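# Two robots sort capped tubes into colour-coded racks

## Task

Take the tubes from the tray and place each according to its cap dot: orange-dotted tubes go in the blue rack, white-dotted tubes go in the green rack. Every tube must be pushed fully down into its rack slot. Any tube touching the floor means failure. The bottles in the tray must finish upright inside the tray. The tray must finish resting on the work bench, entirely within its edges. One or both robots may be used. At the end the grippers must be open and the robots moved away, since anything held in place only by a robot does not count. A robot that tips over or is left leaning means failure.

## Robot and tools

Robots: two identical Hello Robot Stretch 4 units, r1 and r2. Each has an omni-wheel base, a mast with a lift, a forward-telescoping arm, a three-joint wrist (yaw, pitch, roll) and a two-finger gripper. Each is about 1.6 m tall; its base rim lies within 0.23 m of its base origin. Cameras per robot: <r>_head_camera, <r>_head_left_camera, <r>_head_right_camera, <r>_wrist_camera (e.g. r1_wrist_camera).

Frames: each robot reports in its own base frame: origin on the floor under the base centre, x forward, y left, z up. hand_pose is the point between the open fingertips (link pinch) in that frame; with wrist joints at zero its axes match the base axes, and the printed value may be slightly wrong. base_odometry is relative to where the base stood at scene start and counts wheel turns, so slip appears as travel. Because frames are per robot, only images, lidar_m and wrist_depth_mm reveal where the two robots are relative to each other.

execute_actions(actions, cameras): actions is a list holding one action or nothing (empty list just reports state and images). The action is an object keyed by robot name, r1 and/or r2; each robot gets its own block. A block may hold base, joints or both, plus optional pace and contact_limits; alternatively it holds only end_of_arm. All motions in one call start together.
- base: exactly one key, each a relative offset from where the base last measured itself: translate_m (metres, forward positive, -2 to 2), strafe_m (metres, left positive, -2 to 2), rotate_rad (radians, counter-clockwise positive, -3.2 to 3.2).
- joints: absolute targets by name: lift_m 0 to 1.2 m; arm_m 0 to 0.55 m extension; wrist_yaw_rad -1.134 to 4.276 (0 ahead, positive leftward, 3.14 stowed back, above 3.4 the arm may obstruct); wrist_pitch_rad -1.117 to 4.259 (0 level, 1.57 pointing down); wrist_roll_rad -1.117 to 4.259 (0 fingers level, positive is clockwise seen from behind); gripper_m -0.038 to 0.141 m fingertip gap (negative squeezes the tips together). Out-of-range joint targets are clipped and noted; any other bad value or unknown key rejects the whole call.
- pace: slow, default, fast or max (base up to 0.1/0.3/0.4/0.6 m/s and 1/2/3/4 rad/s; slower when lift is high).
- contact_limits: {arm_m: 0 to 0.75}, how hard the arm may push before stopping; default 0.5.
- end_of_arm: enable_torque, re-enables wrist/gripper motors that shut off.
cameras: list of names, or all; [] gives none. Example: {"r1": {"base": {"translate_m": 0.3}, "joints": {"gripper_m": 0.05}, "pace": "fast"}}. No action runs past 15 s. At scene start, lift_m 0.4 with wrist_yaw_rad 0 unfolds the wrist.

wait(seconds 0 to 10): commands nothing, returns state and images. zoom_image(camera, region [x0,y0,x1,y1] pixels, at most 504x504) enlarges part of the latest full image. read_manual gives licence text only. finished_scene(scene) ends the current scene irreversibly and reports success; the goal must hold after release.

Results: base_status and joint_status per motion: done (for base, wheels turned the commanded amount, possibly slipping); off_target (resting short and maybe still pushing); contact_stop_at_<key> (blocked; that part goes slack, a lift can sink, a base can roll); limit_stop_at_<name>, including limit_stop_at_tilt (leaning over 6 degrees, lift, arm and wheels go slack) and limit_stop_at_own_body (self-collision, often with the gripper pitched up and rolled); torque_fault (wrist motor limp until enable_torque). on_its_own lists uncommanded behaviour; its "held at" is a target, not a position. A joint or robot omitted from a call may still be pushing toward an old target. If a result reports a stop, later calls in the same reply are skipped. lidar_m: 12 distances in metres, 30-degree sectors, first straight ahead, counter-clockwise (4th left, 7th behind, 10th right); "-" means nothing seen or closer than 0.25 m; misses clear objects and thin legs, sees the other robot. wrist_depth_mm: 7x7 grid of median depths, 100 to 2000 mm. turned_by_wheels vs turned_by_imu differing by over ~0.1 rad suggests a hit or slip. base_tilt in degrees, forward and right positive, with a fixed offset up to ~1.5. motor_effort in percent, peak in brackets; wheels positive means turning right. Gripper reading and done do not prove a grasp; a firm squeeze shows as a gripper_m effort change. Closing below the object's width grips and pulls it toward the wrist.

Avoid: any hard contact between robots (once bases touch, further millimetres press hard and can end the run); carrying one load with both robots, since unequal travel (up to ~3 cm per metre) can tip one; driving or turning with over 1 kg held and arm_m above 0.2, especially at fast or max; steady pushes with a high gripper; pressing the gripper into things with base or arm moves (torque faults); fingertips jammed on a surface (raise the lift); dropping tubes, letting any tube reach the floor, knocking bottles over or pushing the tray off the bench. Loose objects may be nudged occasionally. Finish with grippers open and robots clear.

Each tool is called as a command line: name --argument value for each argument, lists and objects as JSON in quotes; but a table of rows of numbers goes row by row, as --pt "numbers of a row", without its own name.

## Session

I'll start by looking at the scene.

execute_actions --actions '[]'

Scene clock: 0.00 s.
r1.base_odometry: x=+0.000 y=+0.000 heading=+0.000 (m, m, rad; r1's odometry frame)
r1.turned_by_wheels: +0.000 (rad since the last result)
r1.turned_by_imu: +0.000 (rad since the last result)
r1.base_tilt: forward=+0.9 right=-0.1 (deg)
r1.lidar_m: 4.14 1.31 1.37 1.98 2.27 0.97 0.72 0.70 0.73 1.05 3.33 3.70
r1.base_status: not commanded
r1.joint_positions: lift_m=+0.121 arm_m=+0.000 wrist_yaw_rad=+3.195 wrist_pitch_rad=-0.010 wrist_roll_rad=+0.004 gripper_m=+0.057
r1.joint_status: not commanded
r1.motor_effort: lift_m=+17 arm_m=-1 wrist_yaw_rad=+0 wrist_pitch_rad=-7 wrist_roll_rad=-2 gripper_m=+2 wheel_0=+0 wheel_1=+0 wheel_2=+0 (%)
r1.hand_pose: x=-0.1214 y=+0.0719 z=+0.3021 quat_wxyz=(-0.027, +0.005, +0.002, +1.000) (m; r1's base frame)
r1.wrist_depth_mm: - 144 197 946 1042 1182 1336 / - - 140 917 1042 1160 1308 / - - 138 931 1025 1160 1336 / - 114 139 917 1025 1138 1308 / 164 141 820 904 1008 1138 1308 / 204 750 788 891 960 1098 1229 / 203 732 750 842 778 866 904
r2.base_odometry: x=+0.000 y=+0.000 heading=+0.000 (m, m, rad; r2's odometry frame)
r2.turned_by_wheels: +0.000 (rad since the last result)
r2.turned_by_imu: +0.000 (rad since the last result)
r2.base_tilt: forward=+0.2 right=-0.2 (deg)
r2.lidar_m: 2.05 3.03 3.75 3.87 1.36 1.52 - 1.39 0.86 0.78 0.80 1.00
r2.base_status: not commanded
r2.joint_positions: lift_m=+0.187 arm_m=+0.001 wrist_yaw_rad=+3.126 wrist_pitch_rad=+0.003 wrist_roll_rad=+0.002 gripper_m=+0.057
r2.joint_status: not commanded
r2.motor_effort: lift_m=+19 arm_m=+0 wrist_yaw_rad=+1 wrist_pitch_rad=-7 wrist_roll_rad=+1 gripper_m=-2 wheel_0=+0 wheel_1=+0 wheel_2=+0 (%)
r2.hand_pose: x=-0.1148 y=+0.0918 z=+0.3641 quat_wxyz=(+0.008, -0.001, +0.001, +1.000) (m; r2's base frame)
r2.wrist_depth_mm: - 135 - - - - - / - 126 197 - - - - / - 130 192 - - - - / 134 138 - - - - - / 1708 - - - - - - / 1205 1255 197 1308 199 1281 1366 / 866 809 891 131 891 842 891
pictures: r1_head_camera, r1_head_left_camera, r1_head_right_camera, r1_wrist_camera, r2_head_camera, r2_head_left_camera, r2_head_right_camera, r2_wrist_camera
Images, in order (width x height): r1_head_camera 420x560, r1_head_left_camera 420x672, r1_head_right_camera 420x672, r1_wrist_camera 616x392, r2_head_camera 420x560, r2_head_left_camera 420x672, r2_head_right_camera 420x672, r2_wrist_camera 616x392.

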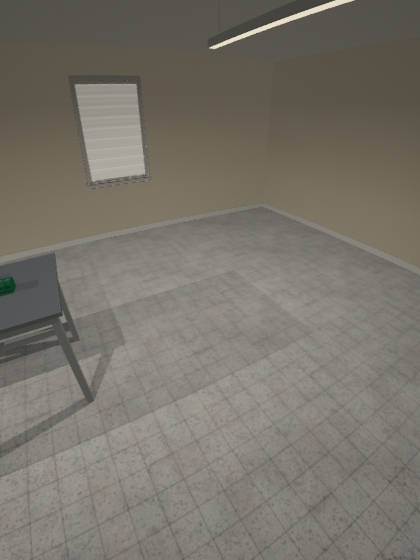

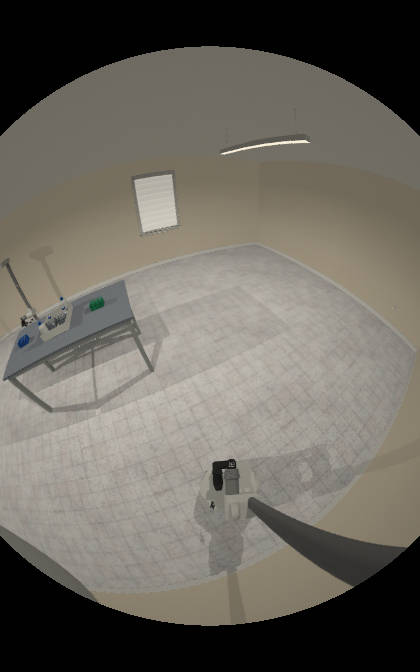

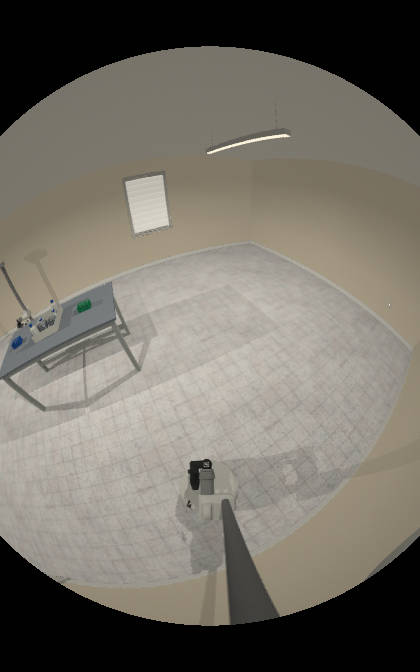

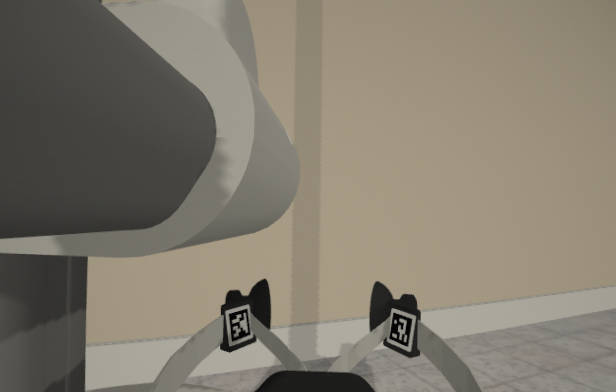

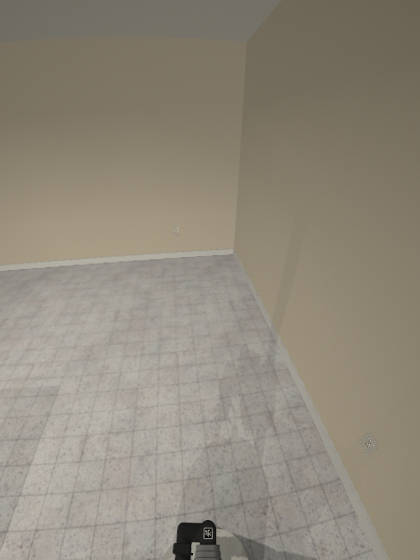

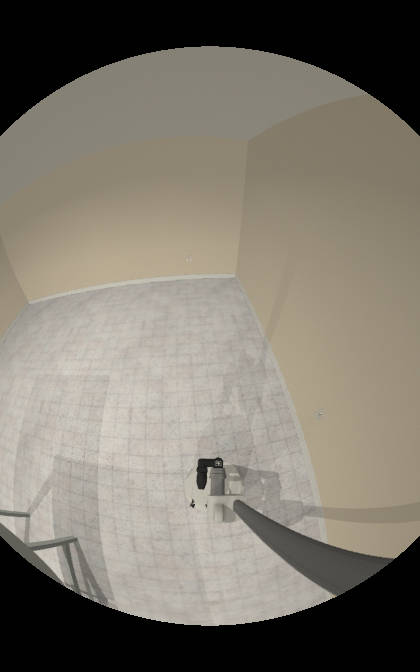

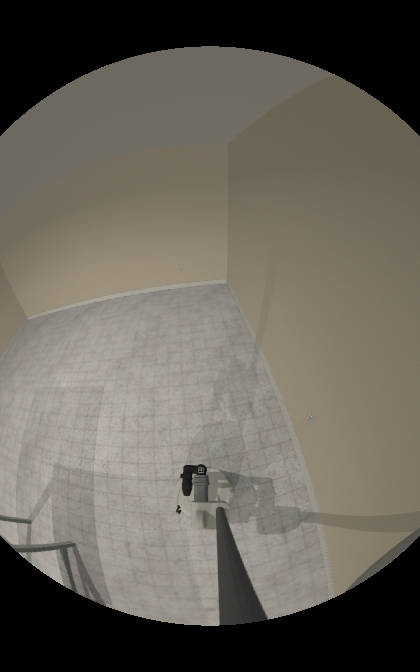

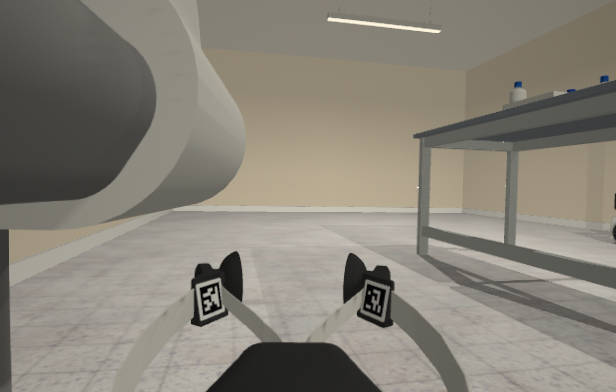

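zoom_image --camera "r1_head_left_camera" --region '[0, 240, 170, 420]'

Region (0, 240, 170, 420) of r1_head_left_camera's 420x672 image, scaled by 2.800, with more detail than that image has.

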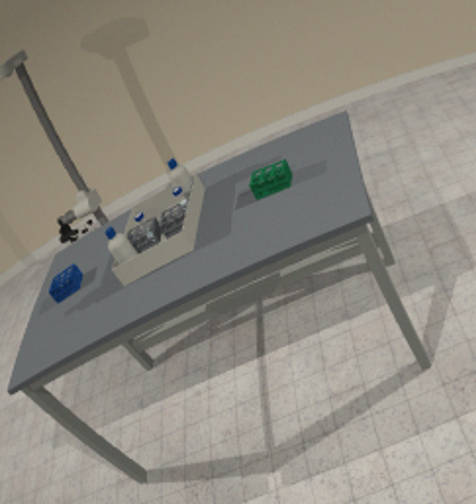

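execute_actions --actions '[{"r1": {"base": {"rotate_rad": 1.0}, "joints": {"lift_m": 0.9, "wrist_yaw_rad": 0}, "pace": "fast"}, "r2": {"base": {"rotate_rad": 2.4}, "joints": {"lift_m": 0.9, "wrist_yaw_rad": 0}, "pace": "fast"}}]' --cameras '["r1_head_camera", "r1_head_left_camera", "r2_head_camera", "r2_head_left_camera"]'

Scene clock: 4.13 s.
r1.base_odometry: x=+0.000 y=+0.000 heading=+1.000 (m, m, rad; r1's odometry frame)
r1.turned_by_wheels: +1.000 (rad since the last result)
r1.turned_by_imu: +1.005 (rad since the last result)
r1.base_tilt: forward=+0.9 right=+0.0 (deg)
r1.lidar_m: 1.35 1.87 2.62 1.01 0.72 0.70 0.73 1.01 2.79 3.66 4.16 1.30
r1.base_status: done
r1.joint_positions: lift_m=+0.900 arm_m=+0.000 wrist_yaw_rad=+0.000 wrist_pitch_rad=-0.010 wrist_roll_rad=+0.004 gripper_m=+0.057
r1.joint_status: all done
r1.motor_effort: lift_m=+21(19) arm_m=-1(1) wrist_yaw_rad=-2(8) wrist_pitch_rad=-8(7) wrist_roll_rad=-2(2) gripper_m=-5(2) wheel_0=-2(10) wheel_1=-2(9) wheel_2=-1(7) (%)
r1.hand_pose: x=+0.4598 y=-0.0873 z=+1.0809 quat_wxyz=(+1.000, +0.002, -0.005, +0.000) (m; r1's base frame)
r1.wrist_depth_mm: - - - - - - - / - - - - - - - / - - - - - - - / - - - - - - - / - - - - - - - / - - 1576 1430 1160 1464 - / - - - 1205 1138 991 -
r2.base_odometry: x=+0.000 y=+0.000 heading=+2.400 (m, m, rad; r2's odometry frame)
r2.turned_by_wheels: +2.400 (rad since the last result)
r2.turned_by_imu: +2.433 (rad since the last result)
r2.base_tilt: forward=+0.2 right=-0.2 (deg)
r2.lidar_m: 1.34 2.16 1.89 0.98 0.79 0.79 0.87 1.39 3.01 3.35 3.94 1.48
r2.base_status: done
r2.joint_positions: lift_m=+0.900 arm_m=+0.001 wrist_yaw_rad=+0.000 wrist_pitch_rad=+0.003 wrist_roll_rad=+0.002 gripper_m=+0.057
r2.joint_status: all done
r2.motor_effort: lift_m=+21(20) arm_m=+0(0) wrist_yaw_rad=+1(6) wrist_pitch_rad=-7(7) wrist_roll_rad=+0(1) gripper_m=-3(2) wheel_0=+0(8) wheel_1=+0(7) wheel_2=+1(10) (%)
r2.hand_pose: x=+0.4608 y=-0.0874 z=+1.0772 quat_wxyz=(+1.000, +0.001, +0.001, +0.000) (m; r2's base frame)
r2.wrist_depth_mm: - - - - - - - / - - - - - - - / - - - - - - - / - - - - - - - / - - 1756 1863 - - - / - - 197 1308 199 - - / - - - 131 - - -
pictures: r1_head_camera, r1_head_left_camera, r2_head_camera, r2_head_left_camera
Images, in order (width x height): r1_head_camera 420x560, r1_head_left_camera 420x672, r2_head_camera 420x560, r2_head_left_camera 420x672.

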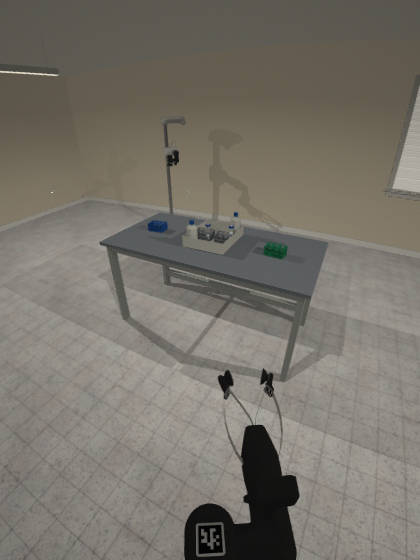

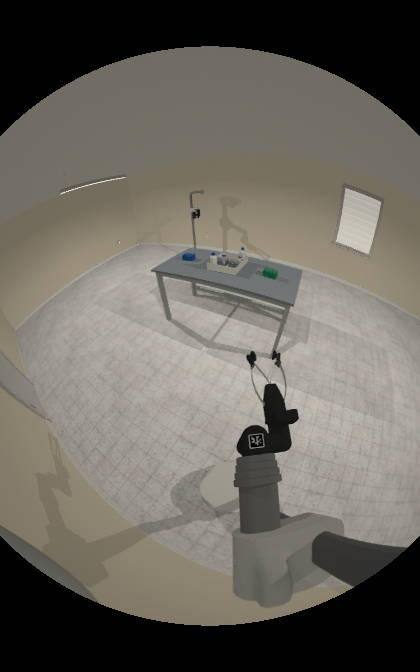

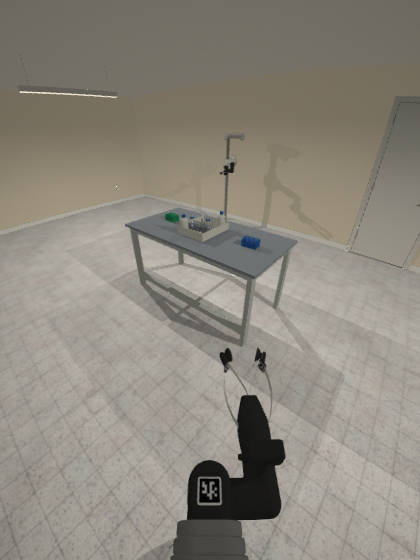

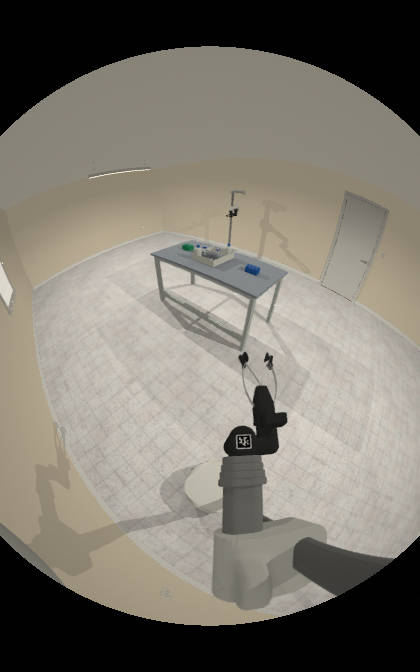

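zoom_image --camera "r1_head_camera" --region '[90, 190, 340, 390]'

zoom_image --camera "r2_head_camera" --region '[110, 190, 310, 350]'

Region (90, 190, 340, 390) of r1_head_camera's 420x560 image, scaled by 2.016, with more detail than that image has; it fills the top 403 rows of this view, and the rest is white.

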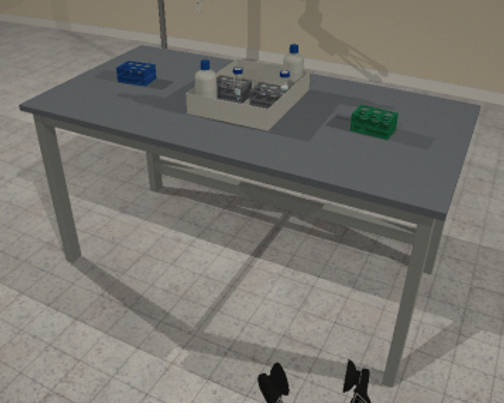

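Region (110, 190, 310, 350) of r2_head_camera's 420x560 image, scaled by 2.520, with more detail than that image has; it fills the top 403 rows of this view, and the rest is white.

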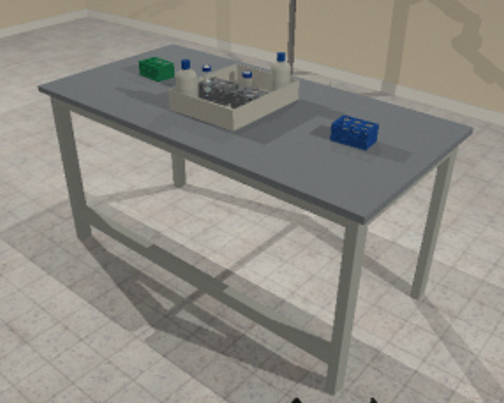

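execute_actions --actions '[{"r1": {"base": {"rotate_rad": 0.23}, "pace": "fast"}, "r2": {"base": {"rotate_rad": 0.32}, "pace": "fast"}}]' --cameras '[]'

execute_actions --actions '[{"r1": {"base": {"translate_m": 1.37}, "joints": {"lift_m": 1.0}, "pace": "fast"}, "r2": {"base": {"translate_m": 1.67}, "joints": {"lift_m": 1.0}, "pace": "fast"}}]' --cameras '[]'

execute_actions --actions '[{"r1": {"base": {"rotate_rad": -0.71}, "pace": "fast"}, "r2": {"base": {"rotate_rad": -1.0}, "pace": "fast"}}]' --cameras '["r1_head_camera", "r2_head_camera", "r1_head_left_camera", "r2_head_left_camera"]'

Scene clock: 16.03 s.
r1.base_odometry: x=+0.000 y=+0.000 heading=+1.229 (m, m, rad; r1's odometry frame)
r1.turned_by_wheels: +0.230 (rad since the last result)
r1.turned_by_imu: +0.230 (rad since the last result)
r1.base_tilt: forward=+0.9 right=+0.0 (deg)
r1.lidar_m: 1.47 5.24 1.48 0.84 0.70 0.70 0.80 1.36 3.51 4.01 4.07 1.29
r1.base_status: done
r1.joint_positions: lift_m=+0.900 arm_m=+0.000 wrist_yaw_rad=+0.000 wrist_pitch_rad=-0.010 wrist_roll_rad=+0.004 gripper_m=+0.057
r1.joint_status: not commanded
r1.motor_effort: lift_m=+21(20) arm_m=-1(1) wrist_yaw_rad=-1(3) wrist_pitch_rad=-8(8) wrist_roll_rad=-2(2) gripper_m=-4(3) wheel_0=-2(5) wheel_1=-2(7) wheel_2=-2(6) (%)
r1.hand_pose: x=+0.4598 y=-0.0874 z=+1.0809 quat_wxyz=(+1.000, +0.002, -0.005, +0.000) (m; r1's base frame)
r1.wrist_depth_mm: - - - - - - - / - - - - - - - / - - - - - - - / - - - - - - - / - - - - - - - / - - - 1708 1281 1430 1430 / - - - - - 1008 946
r2.base_odometry: x=+0.000 y=+0.000 heading=+2.720 (m, m, rad; r2's odometry frame)
r2.turned_by_wheels: +0.320 (rad since the last result)
r2.turned_by_imu: +0.324 (rad since the last result)
r2.base_tilt: forward=+0.3 right=-0.2 (deg)
r2.lidar_m: 1.65 3.52 1.17 0.82 0.77 0.80 1.10 2.90 3.10 4.14 3.91 1.32
r2.base_status: done
r2.joint_positions: lift_m=+0.900 arm_m=+0.001 wrist_yaw_rad=+0.000 wrist_pitch_rad=+0.003 wrist_roll_rad=+0.002 gripper_m=+0.057
r2.joint_status: not commanded
r2.motor_effort: lift_m=+21(21) arm_m=+0(0) wrist_yaw_rad=+1(0) wrist_pitch_rad=-7(6) wrist_roll_rad=+1(1) gripper_m=-2(3) wheel_0=-2(5) wheel_1=-1(4) wheel_2=-1(6) (%)
r2.hand_pose: x=+0.4608 y=-0.0874 z=+1.0772 quat_wxyz=(+1.000, +0.001, +0.001, +0.000) (m; r2's base frame)
r2.wrist_depth_mm: - - - - - - - / - - - - - - - / - - - - - - - / - - - - - - - / - - - - 1708 - - / - - 198 - 199 1160 1229 / - - - 131 - 1025 -
pictures: none
No camera images: the call's "cameras" was empty. Leave "cameras" out to get every camera's image.

Scene clock: 21.80 s.
r1.base_odometry: x=+0.459 y=+1.291 heading=+1.230 (m, m, rad; r1's odometry frame)
r1.turned_by_wheels: +0.000 (rad since the last result)
r1.turned_by_imu: +0.004 (rad since the last result)
r1.base_tilt: forward=+0.9 right=-0.1 (deg)
r1.lidar_m: 0.36 0.59 3.55 1.96 1.69 1.69 1.97 3.30 0.62 0.35 0.31 0.29
r1.base_status: done
r1.joint_positions: lift_m=+1.000 arm_m=+0.000 wrist_yaw_rad=+0.000 wrist_pitch_rad=-0.010 wrist_roll_rad=+0.004 gripper_m=+0.057
r1.joint_status: all done
r1.motor_effort: lift_m=+20(25) arm_m=-1(1) wrist_yaw_rad=+1(1) wrist_pitch_rad=-7(10) wrist_roll_rad=-1(1) gripper_m=-4(2) wheel_0=+2(6) wheel_1=+2(9) wheel_2=+2(10) (%)
r1.hand_pose: x=+0.4598 y=-0.0874 z=+1.1810 quat_wxyz=(+1.000, +0.002, -0.005, +0.000) (m; r1's base frame)
r1.wrist_depth_mm: - - - - - - - / - - - - - - - / - - - - - - - / - - - - - - - / - - - - - - - / - - - - - - - / - - - - - - -
r2.base_odometry: x=-1.524 y=+0.684 heading=+2.720 (m, m, rad; r2's odometry frame)
r2.turned_by_wheels: +0.000 (rad since the last result)
r2.turned_by_imu: -0.009 (rad since the last result)
r2.base_tilt: forward=+0.2 right=-0.2 (deg)
r2.lidar_m: 0.39 4.30 2.47 1.75 1.66 1.73 2.32 4.40 0.50 0.33 0.31 0.31
r2.base_status: done
r2.joint_positions: lift_m=+1.000 arm_m=+0.001 wrist_yaw_rad=+0.000 wrist_pitch_rad=+0.003 wrist_roll_rad=+0.002 gripper_m=+0.057
r2.joint_status: all done
r2.motor_effort: lift_m=+21(25) arm_m=+0(0) wrist_yaw_rad=+1(0) wrist_pitch_rad=-8(7) wrist_roll_rad=+1(1) gripper_m=-5(2) wheel_0=-2(5) wheel_1=-1(5) wheel_2=+1(11) (%)
r2.hand_pose: x=+0.4608 y=-0.0874 z=+1.1772 quat_wxyz=(+1.000, +0.001, +0.001, +0.000) (m; r2's base frame)
r2.wrist_depth_mm: - - - - - - - / - - - - - - - / - - - - - - - / - - - - - - - / - - - - - - - / - - 198 - 199 - - / - - - 131 - - -
pictures: none
No camera images: the call's "cameras" was empty. Leave "cameras" out to get every camera's image.

Scene clock: 23.67 s.
r1.base_odometry: x=+0.459 y=+1.291 heading=+0.520 (m, m, rad; r1's odometry frame)
r1.turned_by_wheels: -0.710 (rad since the last result)
r1.turned_by_imu: -0.714 (rad since the last result)
r1.base_tilt: forward=+0.9 right=-0.2 (deg)
r1.lidar_m: 0.30 0.31 0.45 4.29 2.29 1.73 1.70 1.80 2.57 4.46 0.41 0.30
r1.base_status: done
r1.joint_positions: lift_m=+1.000 arm_m=+0.000 wrist_yaw_rad=+0.000 wrist_pitch_rad=-0.010 wrist_roll_rad=+0.004 gripper_m=+0.057
r1.joint_status: not commanded
r1.motor_effort: lift_m=+20(20) arm_m=-1(1) wrist_yaw_rad=+0(2) wrist_pitch_rad=-7(7) wrist_roll_rad=-1(2) gripper_m=-5(4) wheel_0=+1(6) wheel_1=+0(9) wheel_2=+0(11) (%)
r1.hand_pose: x=+0.4598 y=-0.0874 z=+1.1810 quat_wxyz=(+1.000, +0.002, -0.005, +0.000) (m; r1's base frame)
r1.wrist_depth_mm: - - - - - - - / - - - - - - - / - - - - - - - / - - - - - - - / - - - - - - - / - - - - - - - / - - - 1182 - - -
r2.base_odometry: x=-1.524 y=+0.684 heading=+1.720 (m, m, rad; r2's odometry frame)
r2.turned_by_wheels: -1.000 (rad since the last result)
r2.turned_by_imu: -1.014 (rad since the last result)
r2.base_tilt: forward=+0.2 right=-0.2 (deg)
r2.lidar_m: 0.29 0.32 0.45 4.31 2.34 1.71 1.66 1.75 2.41 4.42 0.45 0.31
r2.base_status: done
r2.joint_positions: lift_m=+1.000 arm_m=+0.001 wrist_yaw_rad=+0.000 wrist_pitch_rad=+0.003 wrist_roll_rad=+0.002 gripper_m=+0.057
r2.joint_status: not commanded
r2.motor_effort: lift_m=+21(21) arm_m=+0(0) wrist_yaw_rad=+2(0) wrist_pitch_rad=-7(7) wrist_roll_rad=+1(1) gripper_m=-1(0) wheel_0=+1(4) wheel_1=+2(8) wheel_2=+0(5) (%)
r2.hand_pose: x=+0.4608 y=-0.0874 z=+1.1772 quat_wxyz=(+1.000, +0.001, +0.001, +0.000) (m; r2's base frame)
r2.wrist_depth_mm: - - - - - - - / - - - 1078 - - - / - - - - - - - / - - - 946 - - - / - - - - - - - / - - 198 - 199 - - / - - - 131 - - -
pictures: r1_head_camera, r1_head_left_camera, r2_head_camera, r2_head_left_camera
Images, in order (width x height): r1_head_camera 420x560, r1_head_left_camera 420x672, r2_head_camera 420x560, r2_head_left_camera 420x672.

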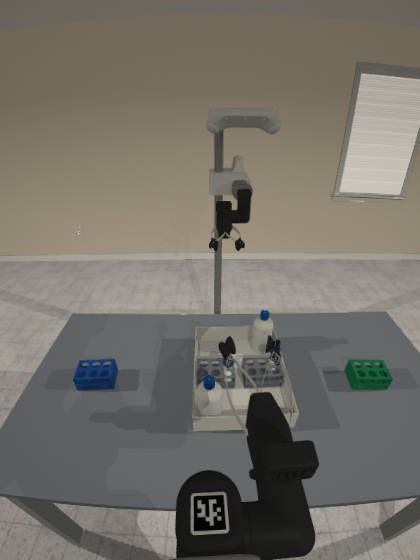

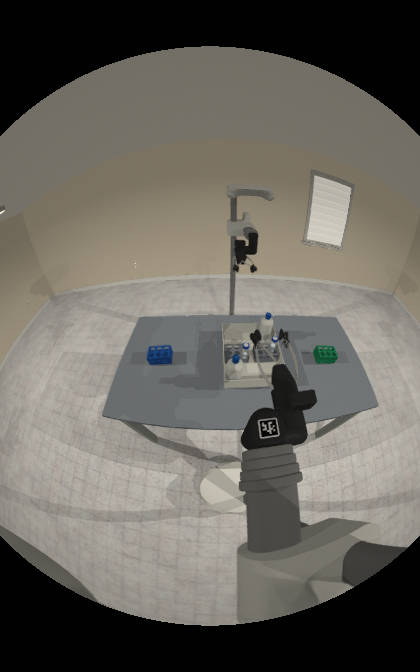

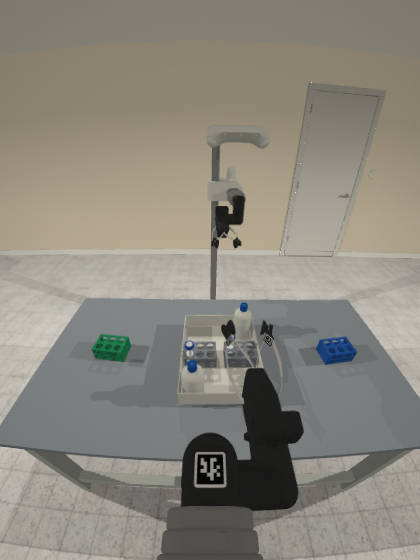

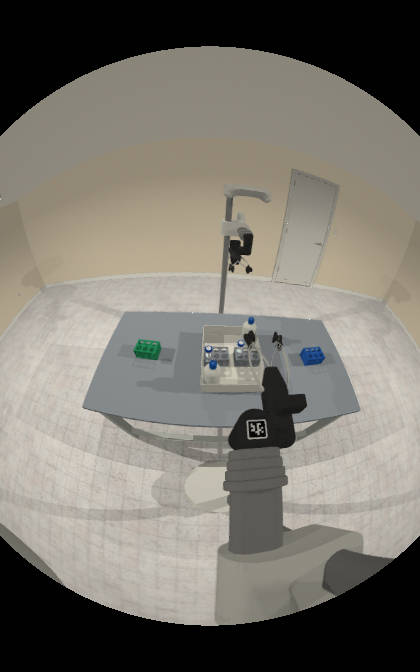

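execute_actions --actions '[{"r1": {"joints": {"wrist_pitch_rad": 1.57, "gripper_m": 0.07}}, "r2": {"joints": {"wrist_pitch_rad": 1.57, "gripper_m": 0.07}}}]' --cameras '["r1_head_camera", "r2_head_camera"]'

zoom_image --camera "r1_head_camera" --region '[170, 290, 330, 450]'

zoom_image --camera "r2_head_camera" --region '[160, 280, 300, 420]'

Scene clock: 26.33 s.
r1.base_odometry: x=+0.459 y=+1.291 heading=+0.520 (m, m, rad; r1's odometry frame)
r1.turned_by_wheels: +0.000 (rad since the last result)
r1.turned_by_imu: +0.000 (rad since the last result)
r1.base_tilt: forward=+1.0 right=-0.1 (deg)
r1.lidar_m: 0.29 0.31 0.44 4.29 2.27 1.74 1.69 1.78 2.53 4.45 0.43 0.31
r1.base_status: not commanded
r1.joint_positions: lift_m=+1.000 arm_m=+0.000 wrist_yaw_rad=+0.000 wrist_pitch_rad=+1.570 wrist_roll_rad=+0.004 gripper_m=+0.070
r1.joint_status: all done
r1.motor_effort: lift_m=+20(20) arm_m=-1(1) wrist_yaw_rad=+0(1) wrist_pitch_rad=+1(7) wrist_roll_rad=-2(1) gripper_m=-3(0) wheel_0=+1(1) wheel_1=+0(1) wheel_2=+1(1) (%)
r1.hand_pose: x=+0.1716 y=-0.0874 z=+0.8895 quat_wxyz=(+0.708, +0.002, +0.707, -0.002) (m; r1's base frame)
r1.wrist_depth_mm: 373 366 364 359 357 353 349 / 368 366 362 357 353 351 349 / 854 1118 1160 366 353 349 345 / 1160 1138 1138 1098 1138 1098 1098 / 1138 1138 1138 917 1118 1098 1098 / 1138 1118 214 891 891 1078 1098 / 1160 1138 1118 699 1078 1078 1060
r2.base_odometry: x=-1.524 y=+0.684 heading=+1.720 (m, m, rad; r2's odometry frame)
r2.turned_by_wheels: +0.000 (rad since the last result)
r2.turned_by_imu: +0.000 (rad since the last result)
r2.base_tilt: forward=+0.2 right=-0.2 (deg)
r2.lidar_m: 0.29 0.32 0.43 4.30 2.36 1.74 1.66 1.75 2.39 4.42 0.42 0.34
r2.base_status: not commanded
r2.joint_positions: lift_m=+1.000 arm_m=+0.001 wrist_yaw_rad=+0.000 wrist_pitch_rad=+1.569 wrist_roll_rad=+0.002 gripper_m=+0.070
r2.joint_status: all done
r2.motor_effort: lift_m=+21(20) arm_m=+0(0) wrist_yaw_rad=+3(1) wrist_pitch_rad=+1(6) wrist_roll_rad=+0(0) gripper_m=-1(4) wheel_0=+1(1) wheel_1=+2(2) wheel_2=+0(0) (%)
r2.hand_pose: x=+0.1727 y=-0.0874 z=+0.8896 quat_wxyz=(+0.708, +0.001, +0.707, -0.001) (m; r2's base frame)
r2.wrist_depth_mm: 340 343 345 347 353 355 359 / 342 347 349 351 353 357 359 / 1098 1078 1078 1098 1098 1118 1060 / 1078 1078 1098 1118 1118 1118 1118 / 1078 1078 878 891 1138 1098 1118 / 1078 1118 196 904 205 1138 1118 / 1078 1078 1118 134 1138 1138 1138
pictures: r1_head_camera, r2_head_camera
Images, in order (width x height): r1_head_camera 420x560, r2_head_camera 420x560.

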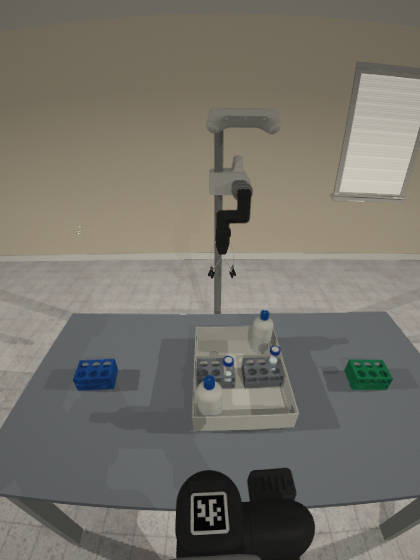

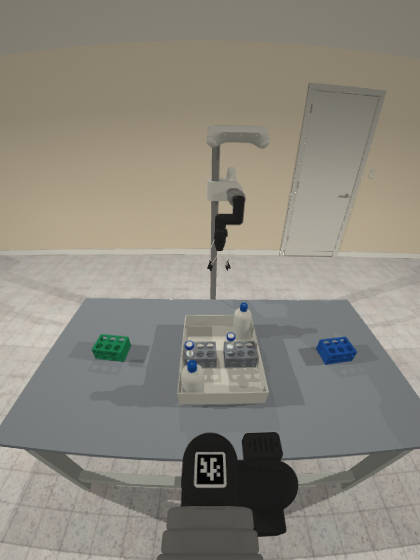

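Region (170, 290, 330, 450) of r1_head_camera's 420x560 image, scaled by 3.150, with more detail than that image has.

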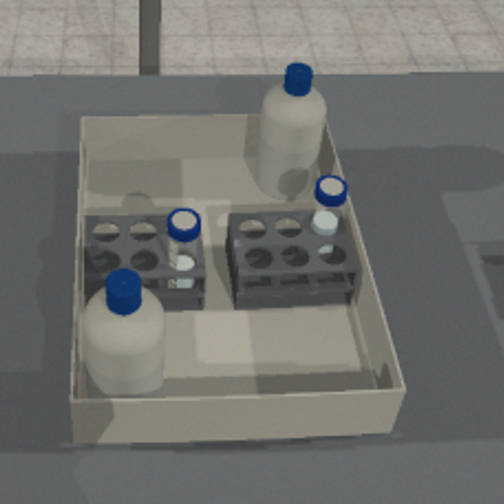

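Region (160, 280, 300, 420) of r2_head_camera's 420x560 image, scaled by 3.600, with more detail than that image has.

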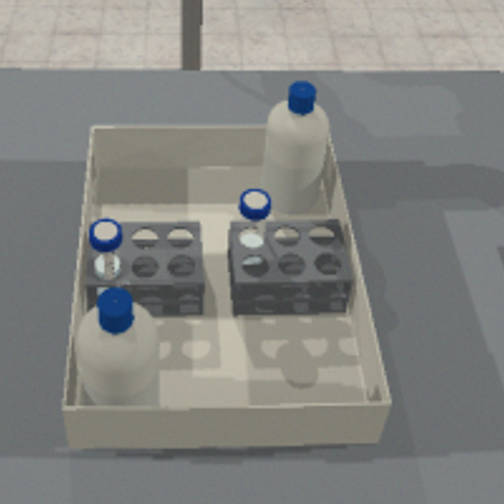

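execute_actions --actions '[{"r1": {"joints": {"lift_m": 1.1, "arm_m": 0.5}}, "r2": {"base": {"strafe_m": 0.148}, "joints": {"lift_m": 1.1, "arm_m": 0.46}}}]' --cameras '["r1_head_camera", "r2_head_camera", "r1_wrist_camera", "r2_wrist_camera"]'

Scene clock: 34.63 s.
r1.base_odometry: x=+0.459 y=+1.291 heading=+0.520 (m, m, rad; r1's odometry frame)
r1.turned_by_wheels: +0.000 (rad since the last result)
r1.turned_by_imu: -0.001 (rad since the last result)
r1.base_tilt: forward=+0.9 right=-0.1 (deg)
r1.lidar_m: 0.28 0.31 0.47 4.29 2.27 1.76 1.70 1.79 2.55 4.46 0.42 0.30
r1.base_status: not commanded
r1.joint_positions: lift_m=+1.100 arm_m=+0.499 wrist_yaw_rad=+0.000 wrist_pitch_rad=+1.570 wrist_roll_rad=+0.004 gripper_m=+0.070
r1.joint_status: all done
r1.motor_effort: lift_m=+21(22) arm_m=+5(5) wrist_yaw_rad=-1(1) wrist_pitch_rad=-1(0) wrist_roll_rad=-2(1) gripper_m=+0(1) wheel_0=+1(1) wheel_1=+0(0) wheel_2=+1(1) (%)
r1.hand_pose: x=+0.6703 y=-0.0874 z=+0.9894 quat_wxyz=(+0.707, +0.001, +0.707, -0.001) (m; r1's base frame)
r1.wrist_depth_mm: 473 473 466 462 455 449 442 / 469 469 459 452 415 306 445 / 469 466 455 452 445 421 442 / 469 462 455 449 445 203 436 / 462 462 421 389 387 379 436 / 459 459 214 445 439 436 436 / 459 455 309 359 436 394 433
r2.base_odometry: x=-1.670 y=+0.662 heading=+1.720 (m, m, rad; r2's odometry frame)
r2.turned_by_wheels: +0.000 (rad since the last result)
r2.turned_by_imu: +0.000 (rad since the last result)
r2.base_tilt: forward=+0.2 right=-0.3 (deg)
r2.lidar_m: 0.27 0.32 0.44 4.16 2.38 1.73 1.66 1.74 2.42 4.56 0.45 0.32
r2.base_status: done
r2.joint_positions: lift_m=+1.100 arm_m=+0.459 wrist_yaw_rad=+0.000 wrist_pitch_rad=+1.570 wrist_roll_rad=+0.002 gripper_m=+0.070
r2.joint_status: all done
r2.motor_effort: lift_m=+21(22) arm_m=+8(9) wrist_yaw_rad=+2(2) wrist_pitch_rad=+0(1) wrist_roll_rad=+1(0) gripper_m=-3(2) wheel_0=+2(8) wheel_1=-1(5) wheel_2=+0(0) (%)
r2.hand_pose: x=+0.6298 y=-0.0874 z=+0.9895 quat_wxyz=(+0.707, +0.000, +0.707, +0.000) (m; r2's base frame)
r2.wrist_depth_mm: 433 433 442 421 445 384 298 / 436 439 445 442 445 382 399 / 436 439 442 449 449 198 136 / 439 442 449 392 421 397 462 / 442 445 445 449 459 459 462 / 445 445 196 402 205 459 469 / 445 449 452 135 439 421 469
pictures: r1_head_camera, r1_wrist_camera, r2_head_camera, r2_wrist_camera
camera_calibration (this result's frames):
r1_wrist_camera: T_world_to_cam=[[0.0414459, -0.998918, -0.0210988, -0.0922576], [-0.998394, -0.0405892, -0.0395325, 0.771108], [0.0386334, 0.0227033, -0.998996, 1.18698], [0, 0, 0, 1]] pos_world=[0.727836, -0.0878075, 1.21432]
r2_wrist_camera: T_world_to_cam=[[0.00855409, -0.998726, 0.0497381, -0.158084], [-0.99972, -0.00744343, 0.0224725, 0.657538], [-0.0220737, -0.0499164, -0.998509, 1.22357], [0, 0, 0, 1]] pos_world=[0.685715, -0.0919118, 1.21483]
Images, in order (width x height): r1_head_camera 420x560, r1_wrist_camera 616x392, r2_head_camera 420x560, r2_wrist_camera 616x392.

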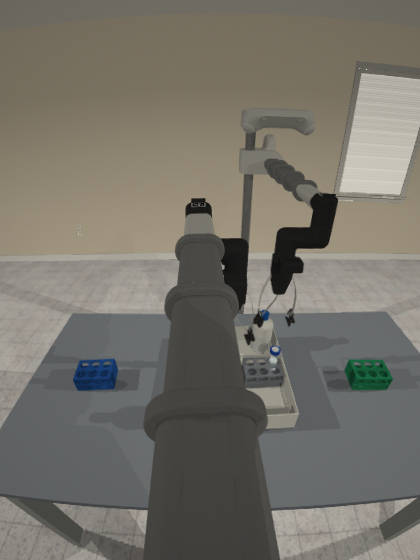

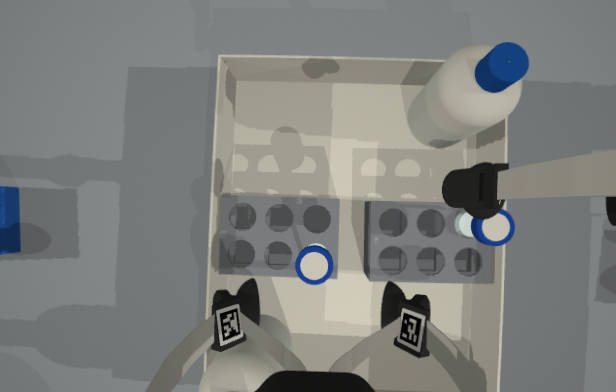

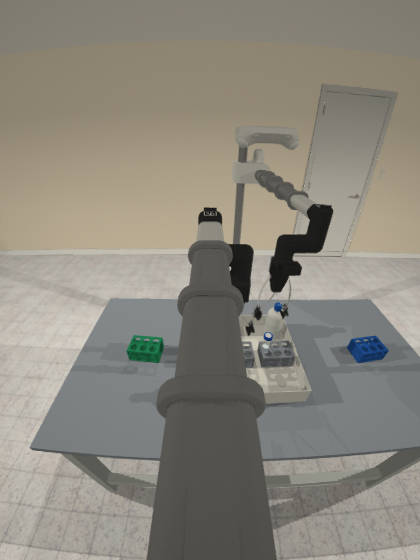

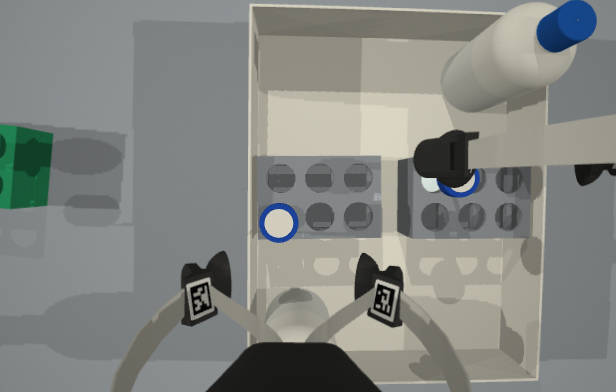

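execute_actions --actions '[{"r1": {"joints": {"lift_m": 0.975, "arm_m": 0.503}}, "r2": {"base": {"strafe_m": 0.011}, "joints": {"lift_m": 1.01, "arm_m": 0.475}}}]' --cameras '["r1_wrist_camera", "r2_wrist_camera", "r1_head_right_camera", "r2_head_right_camera"]'

Scene clock: 41.17 s.
r1.base_odometry: x=+0.459 y=+1.291 heading=+0.520 (m, m, rad; r1's odometry frame)
r1.turned_by_wheels: +0.000 (rad since the last result)
r1.turned_by_imu: -0.001 (rad since the last result)
r1.base_tilt: forward=+1.0 right=-0.1 (deg)
r1.lidar_m: 0.29 0.31 0.46 4.28 2.29 1.74 1.69 1.79 2.54 4.46 0.40 0.29
r1.base_status: not commanded
r1.joint_positions: lift_m=+0.975 arm_m=+0.502 wrist_yaw_rad=+0.000 wrist_pitch_rad=+1.570 wrist_roll_rad=+0.004 gripper_m=+0.070
r1.joint_status: all done
r1.motor_effort: lift_m=+14(17) arm_m=+5(5) wrist_yaw_rad=-2(1) wrist_pitch_rad=+0(0) wrist_roll_rad=-1(1) gripper_m=+1(2) wheel_0=+1(1) wheel_1=+1(0) wheel_2=+0(1) (%)
r1.hand_pose: x=+0.6732 y=-0.0874 z=+0.8650 quat_wxyz=(+0.707, +0.001, +0.707, -0.001) (m; r1's base frame)
r1.wrist_depth_mm: 343 340 307 310 301 247 183 / 340 340 330 330 324 250 209 / 340 336 330 325 324 320 289 / 338 334 298 322 322 317 263 / 338 332 267 265 300 257 254 / 336 330 213 201 258 257 257 / 332 329 291 319 315 312 274
r2.base_odometry: x=-1.681 y=+0.660 heading=+1.720 (m, m, rad; r2's odometry frame)
r2.turned_by_wheels: +0.000 (rad since the last result)
r2.turned_by_imu: +0.000 (rad since the last result)
r2.base_tilt: forward=+0.2 right=-0.2 (deg)
r2.lidar_m: 0.28 0.31 0.44 4.15 2.38 1.74 1.66 1.75 2.40 4.57 0.46 0.32
r2.base_status: done
r2.joint_positions: lift_m=+1.010 arm_m=+0.474 wrist_yaw_rad=+0.000 wrist_pitch_rad=+1.570 wrist_roll_rad=+0.002 gripper_m=+0.070
r2.joint_status: all done
r2.motor_effort: lift_m=+16(23) arm_m=+8(9) wrist_yaw_rad=+1(1) wrist_pitch_rad=+0(1) wrist_roll_rad=+1(1) gripper_m=-4(2) wheel_0=+0(6) wheel_1=-1(6) wheel_2=+0(0) (%)
r2.hand_pose: x=+0.6447 y=-0.0874 z=+0.8999 quat_wxyz=(+0.707, +0.001, +0.707, -0.001) (m; r2's base frame)
r2.wrist_depth_mm: 349 351 351 353 357 351 268 / 349 351 355 355 359 362 294 / 351 355 357 357 359 364 366 / 351 355 359 301 303 239 201 / 353 357 359 301 332 334 338 / 355 357 196 364 205 370 373 / 357 362 362 135 368 373 373
pictures: r1_head_right_camera, r1_wrist_camera, r2_head_right_camera, r2_wrist_camera
camera_calibration (this result's frames):
r1_wrist_camera: T_world_to_cam=[[0.0413946, -0.99892, -0.021103, -0.0949681], [-0.9984, -0.04054, -0.0394296, 0.769072], [0.0385315, 0.0227014, -0.998999, 1.06262], [0, 0, 0, 1]] pos_world=[0.730828, -0.0878104, 1.08988]
r2_wrist_camera: T_world_to_cam=[[0.00844169, -0.998727, 0.0497369, -0.153681], [-0.999717, -0.00732384, 0.0226147, 0.674372], [-0.0222216, -0.0499138, -0.998506, 1.13451], [0, 0, 0, 1]] pos_world=[0.700689, -0.0919185, 1.12521]
Images, in order (width x height): r1_head_right_camera 420x672, r1_wrist_camera 616x392, r2_head_right_camera 420x672, r2_wrist_camera 616x392.

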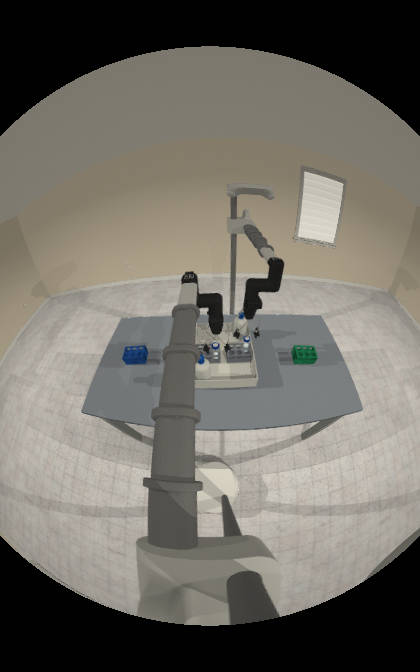

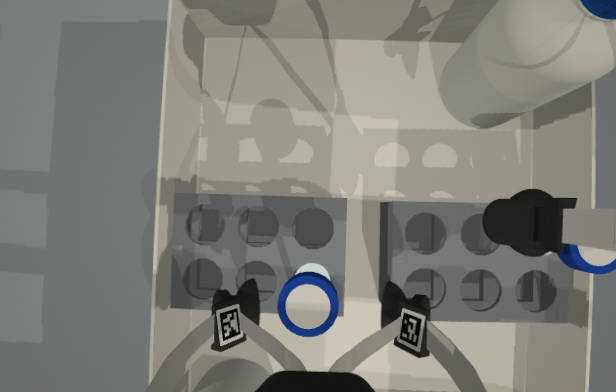

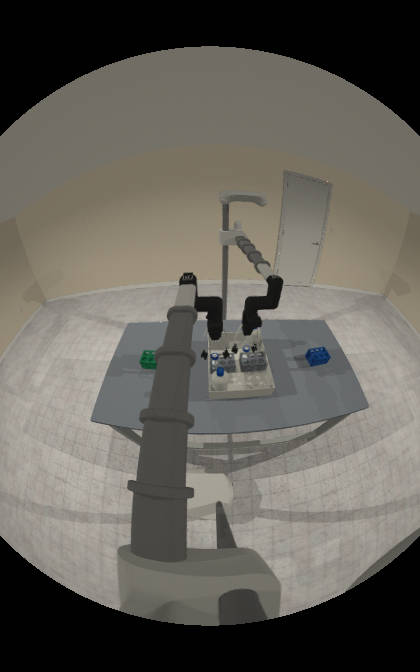

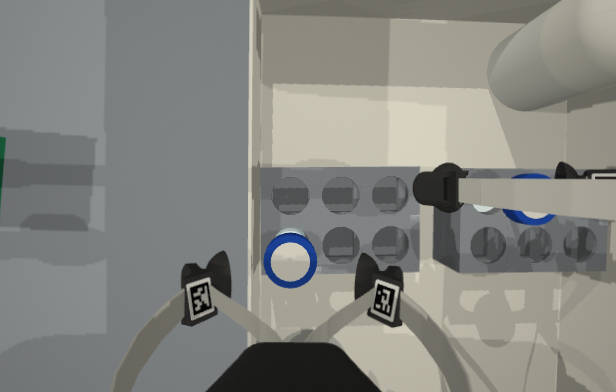

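execute_actions --actions '[{"r1": {"joints": {"gripper_m": 0.012}}, "r2": {"joints": {"lift_m": 0.975}}}]' --cameras '["r1_wrist_camera", "r2_wrist_camera"]'

Scene clock: 43.43 s.
r1.base_odometry: x=+0.459 y=+1.291 heading=+0.520 (m, m, rad; r1's odometry frame)
r1.turned_by_wheels: +0.000 (rad since the last result)
r1.turned_by_imu: +0.000 (rad since the last result)
r1.base_tilt: forward=+1.0 right=-0.1 (deg)
r1.lidar_m: 0.29 0.31 0.45 4.29 2.28 1.75 1.67 1.79 2.53 4.46 0.42 0.30
r1.base_status: not commanded
r1.joint_positions: lift_m=+0.975 arm_m=+0.502 wrist_yaw_rad=+0.000 wrist_pitch_rad=+1.570 wrist_roll_rad=+0.004 gripper_m=+0.012
r1.joint_status: all done
r1.motor_effort: lift_m=+14(14) arm_m=+5(5) wrist_yaw_rad=-2(1) wrist_pitch_rad=-1(1) wrist_roll_rad=-2(1) gripper_m=-11(5) wheel_0=+1(1) wheel_1=+1(0) wheel_2=+1(0) (%)
r1.hand_pose: x=+0.6732 y=-0.0874 z=+0.8650 quat_wxyz=(+0.707, +0.001, +0.707, -0.001) (m; r1's base frame)
r1.wrist_depth_mm: 343 338 307 309 303 248 184 / 343 338 330 329 327 250 209 / 342 336 329 327 324 320 289 / 338 334 325 325 319 315 272 / 336 332 268 264 298 257 252 / 332 330 265 193 258 258 257 / 332 327 272 319 314 312 276
r2.base_odometry: x=-1.681 y=+0.660 heading=+1.720 (m, m, rad; r2's odometry frame)
r2.turned_by_wheels: +0.000 (rad since the last result)
r2.turned_by_imu: +0.000 (rad since the last result)
r2.base_tilt: forward=+0.2 right=-0.2 (deg)
r2.lidar_m: 0.30 0.32 0.44 4.14 2.36 1.74 1.65 1.72 2.39 4.57 0.46 0.33
r2.base_status: not commanded
r2.joint_positions: lift_m=+0.975 arm_m=+0.474 wrist_yaw_rad=+0.000 wrist_pitch_rad=+1.570 wrist_roll_rad=+0.002 gripper_m=+0.070
r2.joint_status: all done
r2.motor_effort: lift_m=+17(17) arm_m=+8(8) wrist_yaw_rad=+1(2) wrist_pitch_rad=+0(0) wrist_roll_rad=+1(1) gripper_m=-2(2) wheel_0=-1(0) wheel_1=-1(1) wheel_2=+0(0) (%)
r2.hand_pose: x=+0.6447 y=-0.0874 z=+0.8649 quat_wxyz=(+0.707, +0.001, +0.707, -0.001) (m; r2's base frame)
r2.wrist_depth_mm: 315 317 320 322 324 325 268 / 315 320 320 322 325 327 294 / 317 320 322 322 329 329 332 / 319 322 324 266 268 271 203 / 320 324 324 265 270 303 274 / 322 325 196 327 206 334 336 / 324 325 329 135 332 336 338
pictures: r1_wrist_camera, r2_wrist_camera
camera_calibration (this result's frames):
r1_wrist_camera: T_world_to_cam=[[0.0413946, -0.99892, -0.021103, -0.0949681], [-0.9984, -0.04054, -0.0394296, 0.769073], [0.0385315, 0.0227014, -0.998999, 1.06262], [0, 0, 0, 1]] pos_world=[0.730829, -0.0878104, 1.08988]
r2_wrist_camera: T_world_to_cam=[[0.00844156, -0.998727, 0.0497369, -0.151941], [-0.999717, -0.00732372, 0.0226147, 0.675165], [-0.0222217, -0.0499138, -0.998506, 1.09958], [0, 0, 0, 1]] pos_world=[0.700691, -0.0919185, 1.09022]
Images, in order (width x height): r1_wrist_camera 616x392, r2_wrist_camera 616x392.

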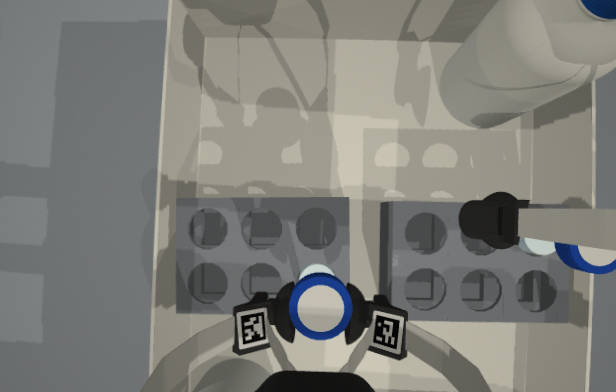

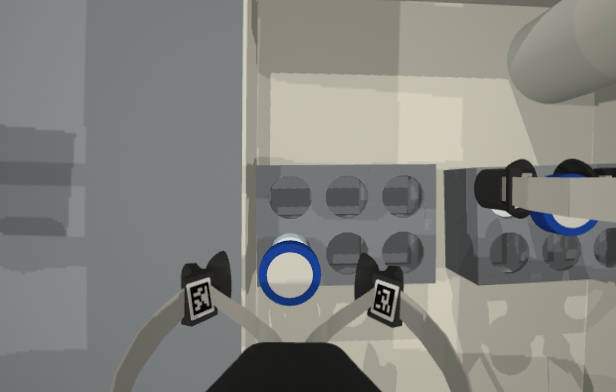

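execute_actions --actions '[{"r1": {"joints": {"lift_m": 1.12}}, "r2": {"joints": {"gripper_m": 0.012}}}]' --cameras '["r1_wrist_camera", "r2_wrist_camera"]'

Scene clock: 47.20 s.
r1.base_odometry: x=+0.459 y=+1.291 heading=+0.520 (m, m, rad; r1's odometry frame)
r1.turned_by_wheels: +0.000 (rad since the last result)
r1.turned_by_imu: -0.001 (rad since the last result)
r1.base_tilt: forward=+1.1 right=-0.2 (deg)
r1.lidar_m: 0.29 0.33 0.46 4.30 2.26 1.75 1.68 1.79 2.55 4.45 0.41 0.29
r1.base_status: not commanded
r1.joint_positions: lift_m=+1.120 arm_m=+0.502 wrist_yaw_rad=+0.000 wrist_pitch_rad=+1.570 wrist_roll_rad=+0.004 gripper_m=+0.012
r1.joint_status: all done
r1.motor_effort: lift_m=+21(19) arm_m=+5(5) wrist_yaw_rad=+0(1) wrist_pitch_rad=-1(0) wrist_roll_rad=-1(2) gripper_m=-9(6) wheel_0=+1(1) wheel_1=+1(0) wheel_2=+1(1) (%)
r1.hand_pose: x=+0.6732 y=-0.0874 z=+1.0094 quat_wxyz=(+0.707, +0.001, +0.707, -0.001) (m; r1's base frame)
r1.wrist_depth_mm: 496 488 488 480 477 469 462 / 492 488 488 473 445 322 462 / 492 484 477 473 466 421 462 / 488 484 469 469 466 415 200 / 488 477 466 407 404 404 455 / 484 477 466 193 459 455 452 / 480 477 322 430 455 433 455
r2.base_odometry: x=-1.681 y=+0.660 heading=+1.720 (m, m, rad; r2's odometry frame)
r2.turned_by_wheels: +0.000 (rad since the last result)
r2.turned_by_imu: +0.000 (rad since the last result)
r2.base_tilt: forward=+0.2 right=-0.2 (deg)
r2.lidar_m: 0.28 0.30 0.43 4.14 2.38 1.75 1.66 1.73 2.39 4.56 0.43 0.30
r2.base_status: not commanded
r2.joint_positions: lift_m=+0.975 arm_m=+0.474 wrist_yaw_rad=+0.000 wrist_pitch_rad=+1.570 wrist_roll_rad=+0.002 gripper_m=+0.012
r2.joint_status: all done
r2.motor_effort: lift_m=+17(16) arm_m=+8(8) wrist_yaw_rad=+2(1) wrist_pitch_rad=+0(0) wrist_roll_rad=+1(1) gripper_m=-11(7) wheel_0=+0(0) wheel_1=-1(1) wheel_2=+0(0) (%)
r2.hand_pose: x=+0.6447 y=-0.0874 z=+0.8649 quat_wxyz=(+0.707, +0.001, +0.707, -0.001) (m; r2's base frame)
r2.wrist_depth_mm: 317 317 319 320 324 327 270 / 315 319 320 322 325 327 293 / 317 320 325 325 325 327 332 / 320 322 324 267 268 297 273 / 320 324 325 221 270 303 276 / 324 325 190 208 192 332 336 / 325 324 327 132 332 338 336
pictures: r1_wrist_camera, r2_wrist_camera
camera_calibration (this result's frames):
r1_wrist_camera: T_world_to_cam=[[0.041395, -0.99892, -0.021103, -0.0919206], [-0.9984, -0.0405405, -0.0394296, 0.774771], [0.0385315, 0.0227014, -0.998999, 1.20691], [0, 0, 0, 1]] pos_world=[0.730832, -0.0878104, 1.23431]
r2_wrist_camera: T_world_to_cam=[[0.00844141, -0.998727, 0.0497369, -0.151941], [-0.999717, -0.00732356, 0.0226147, 0.675165], [-0.0222217, -0.0499138, -0.998506, 1.09958], [0, 0, 0, 1]] pos_world=[0.700691, -0.0919185, 1.09022]
Images, in order (width x height): r1_wrist_camera 616x392, r2_wrist_camera 616x392.

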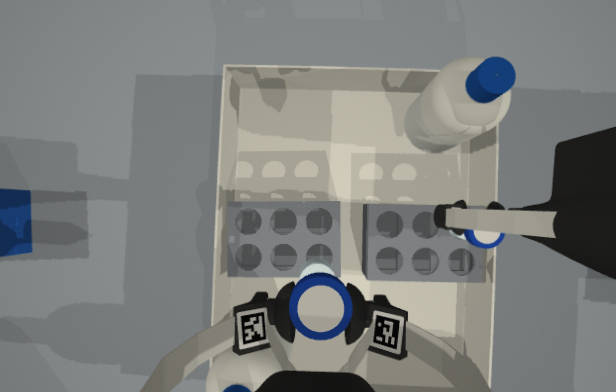

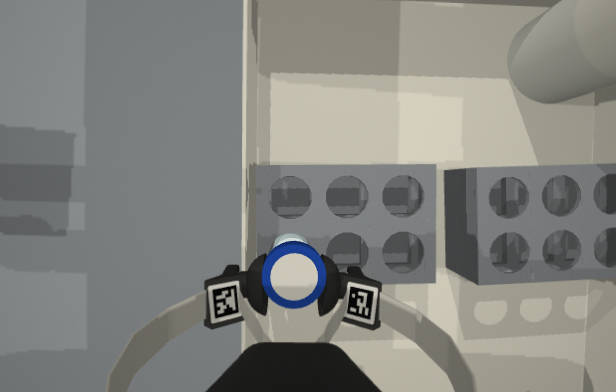

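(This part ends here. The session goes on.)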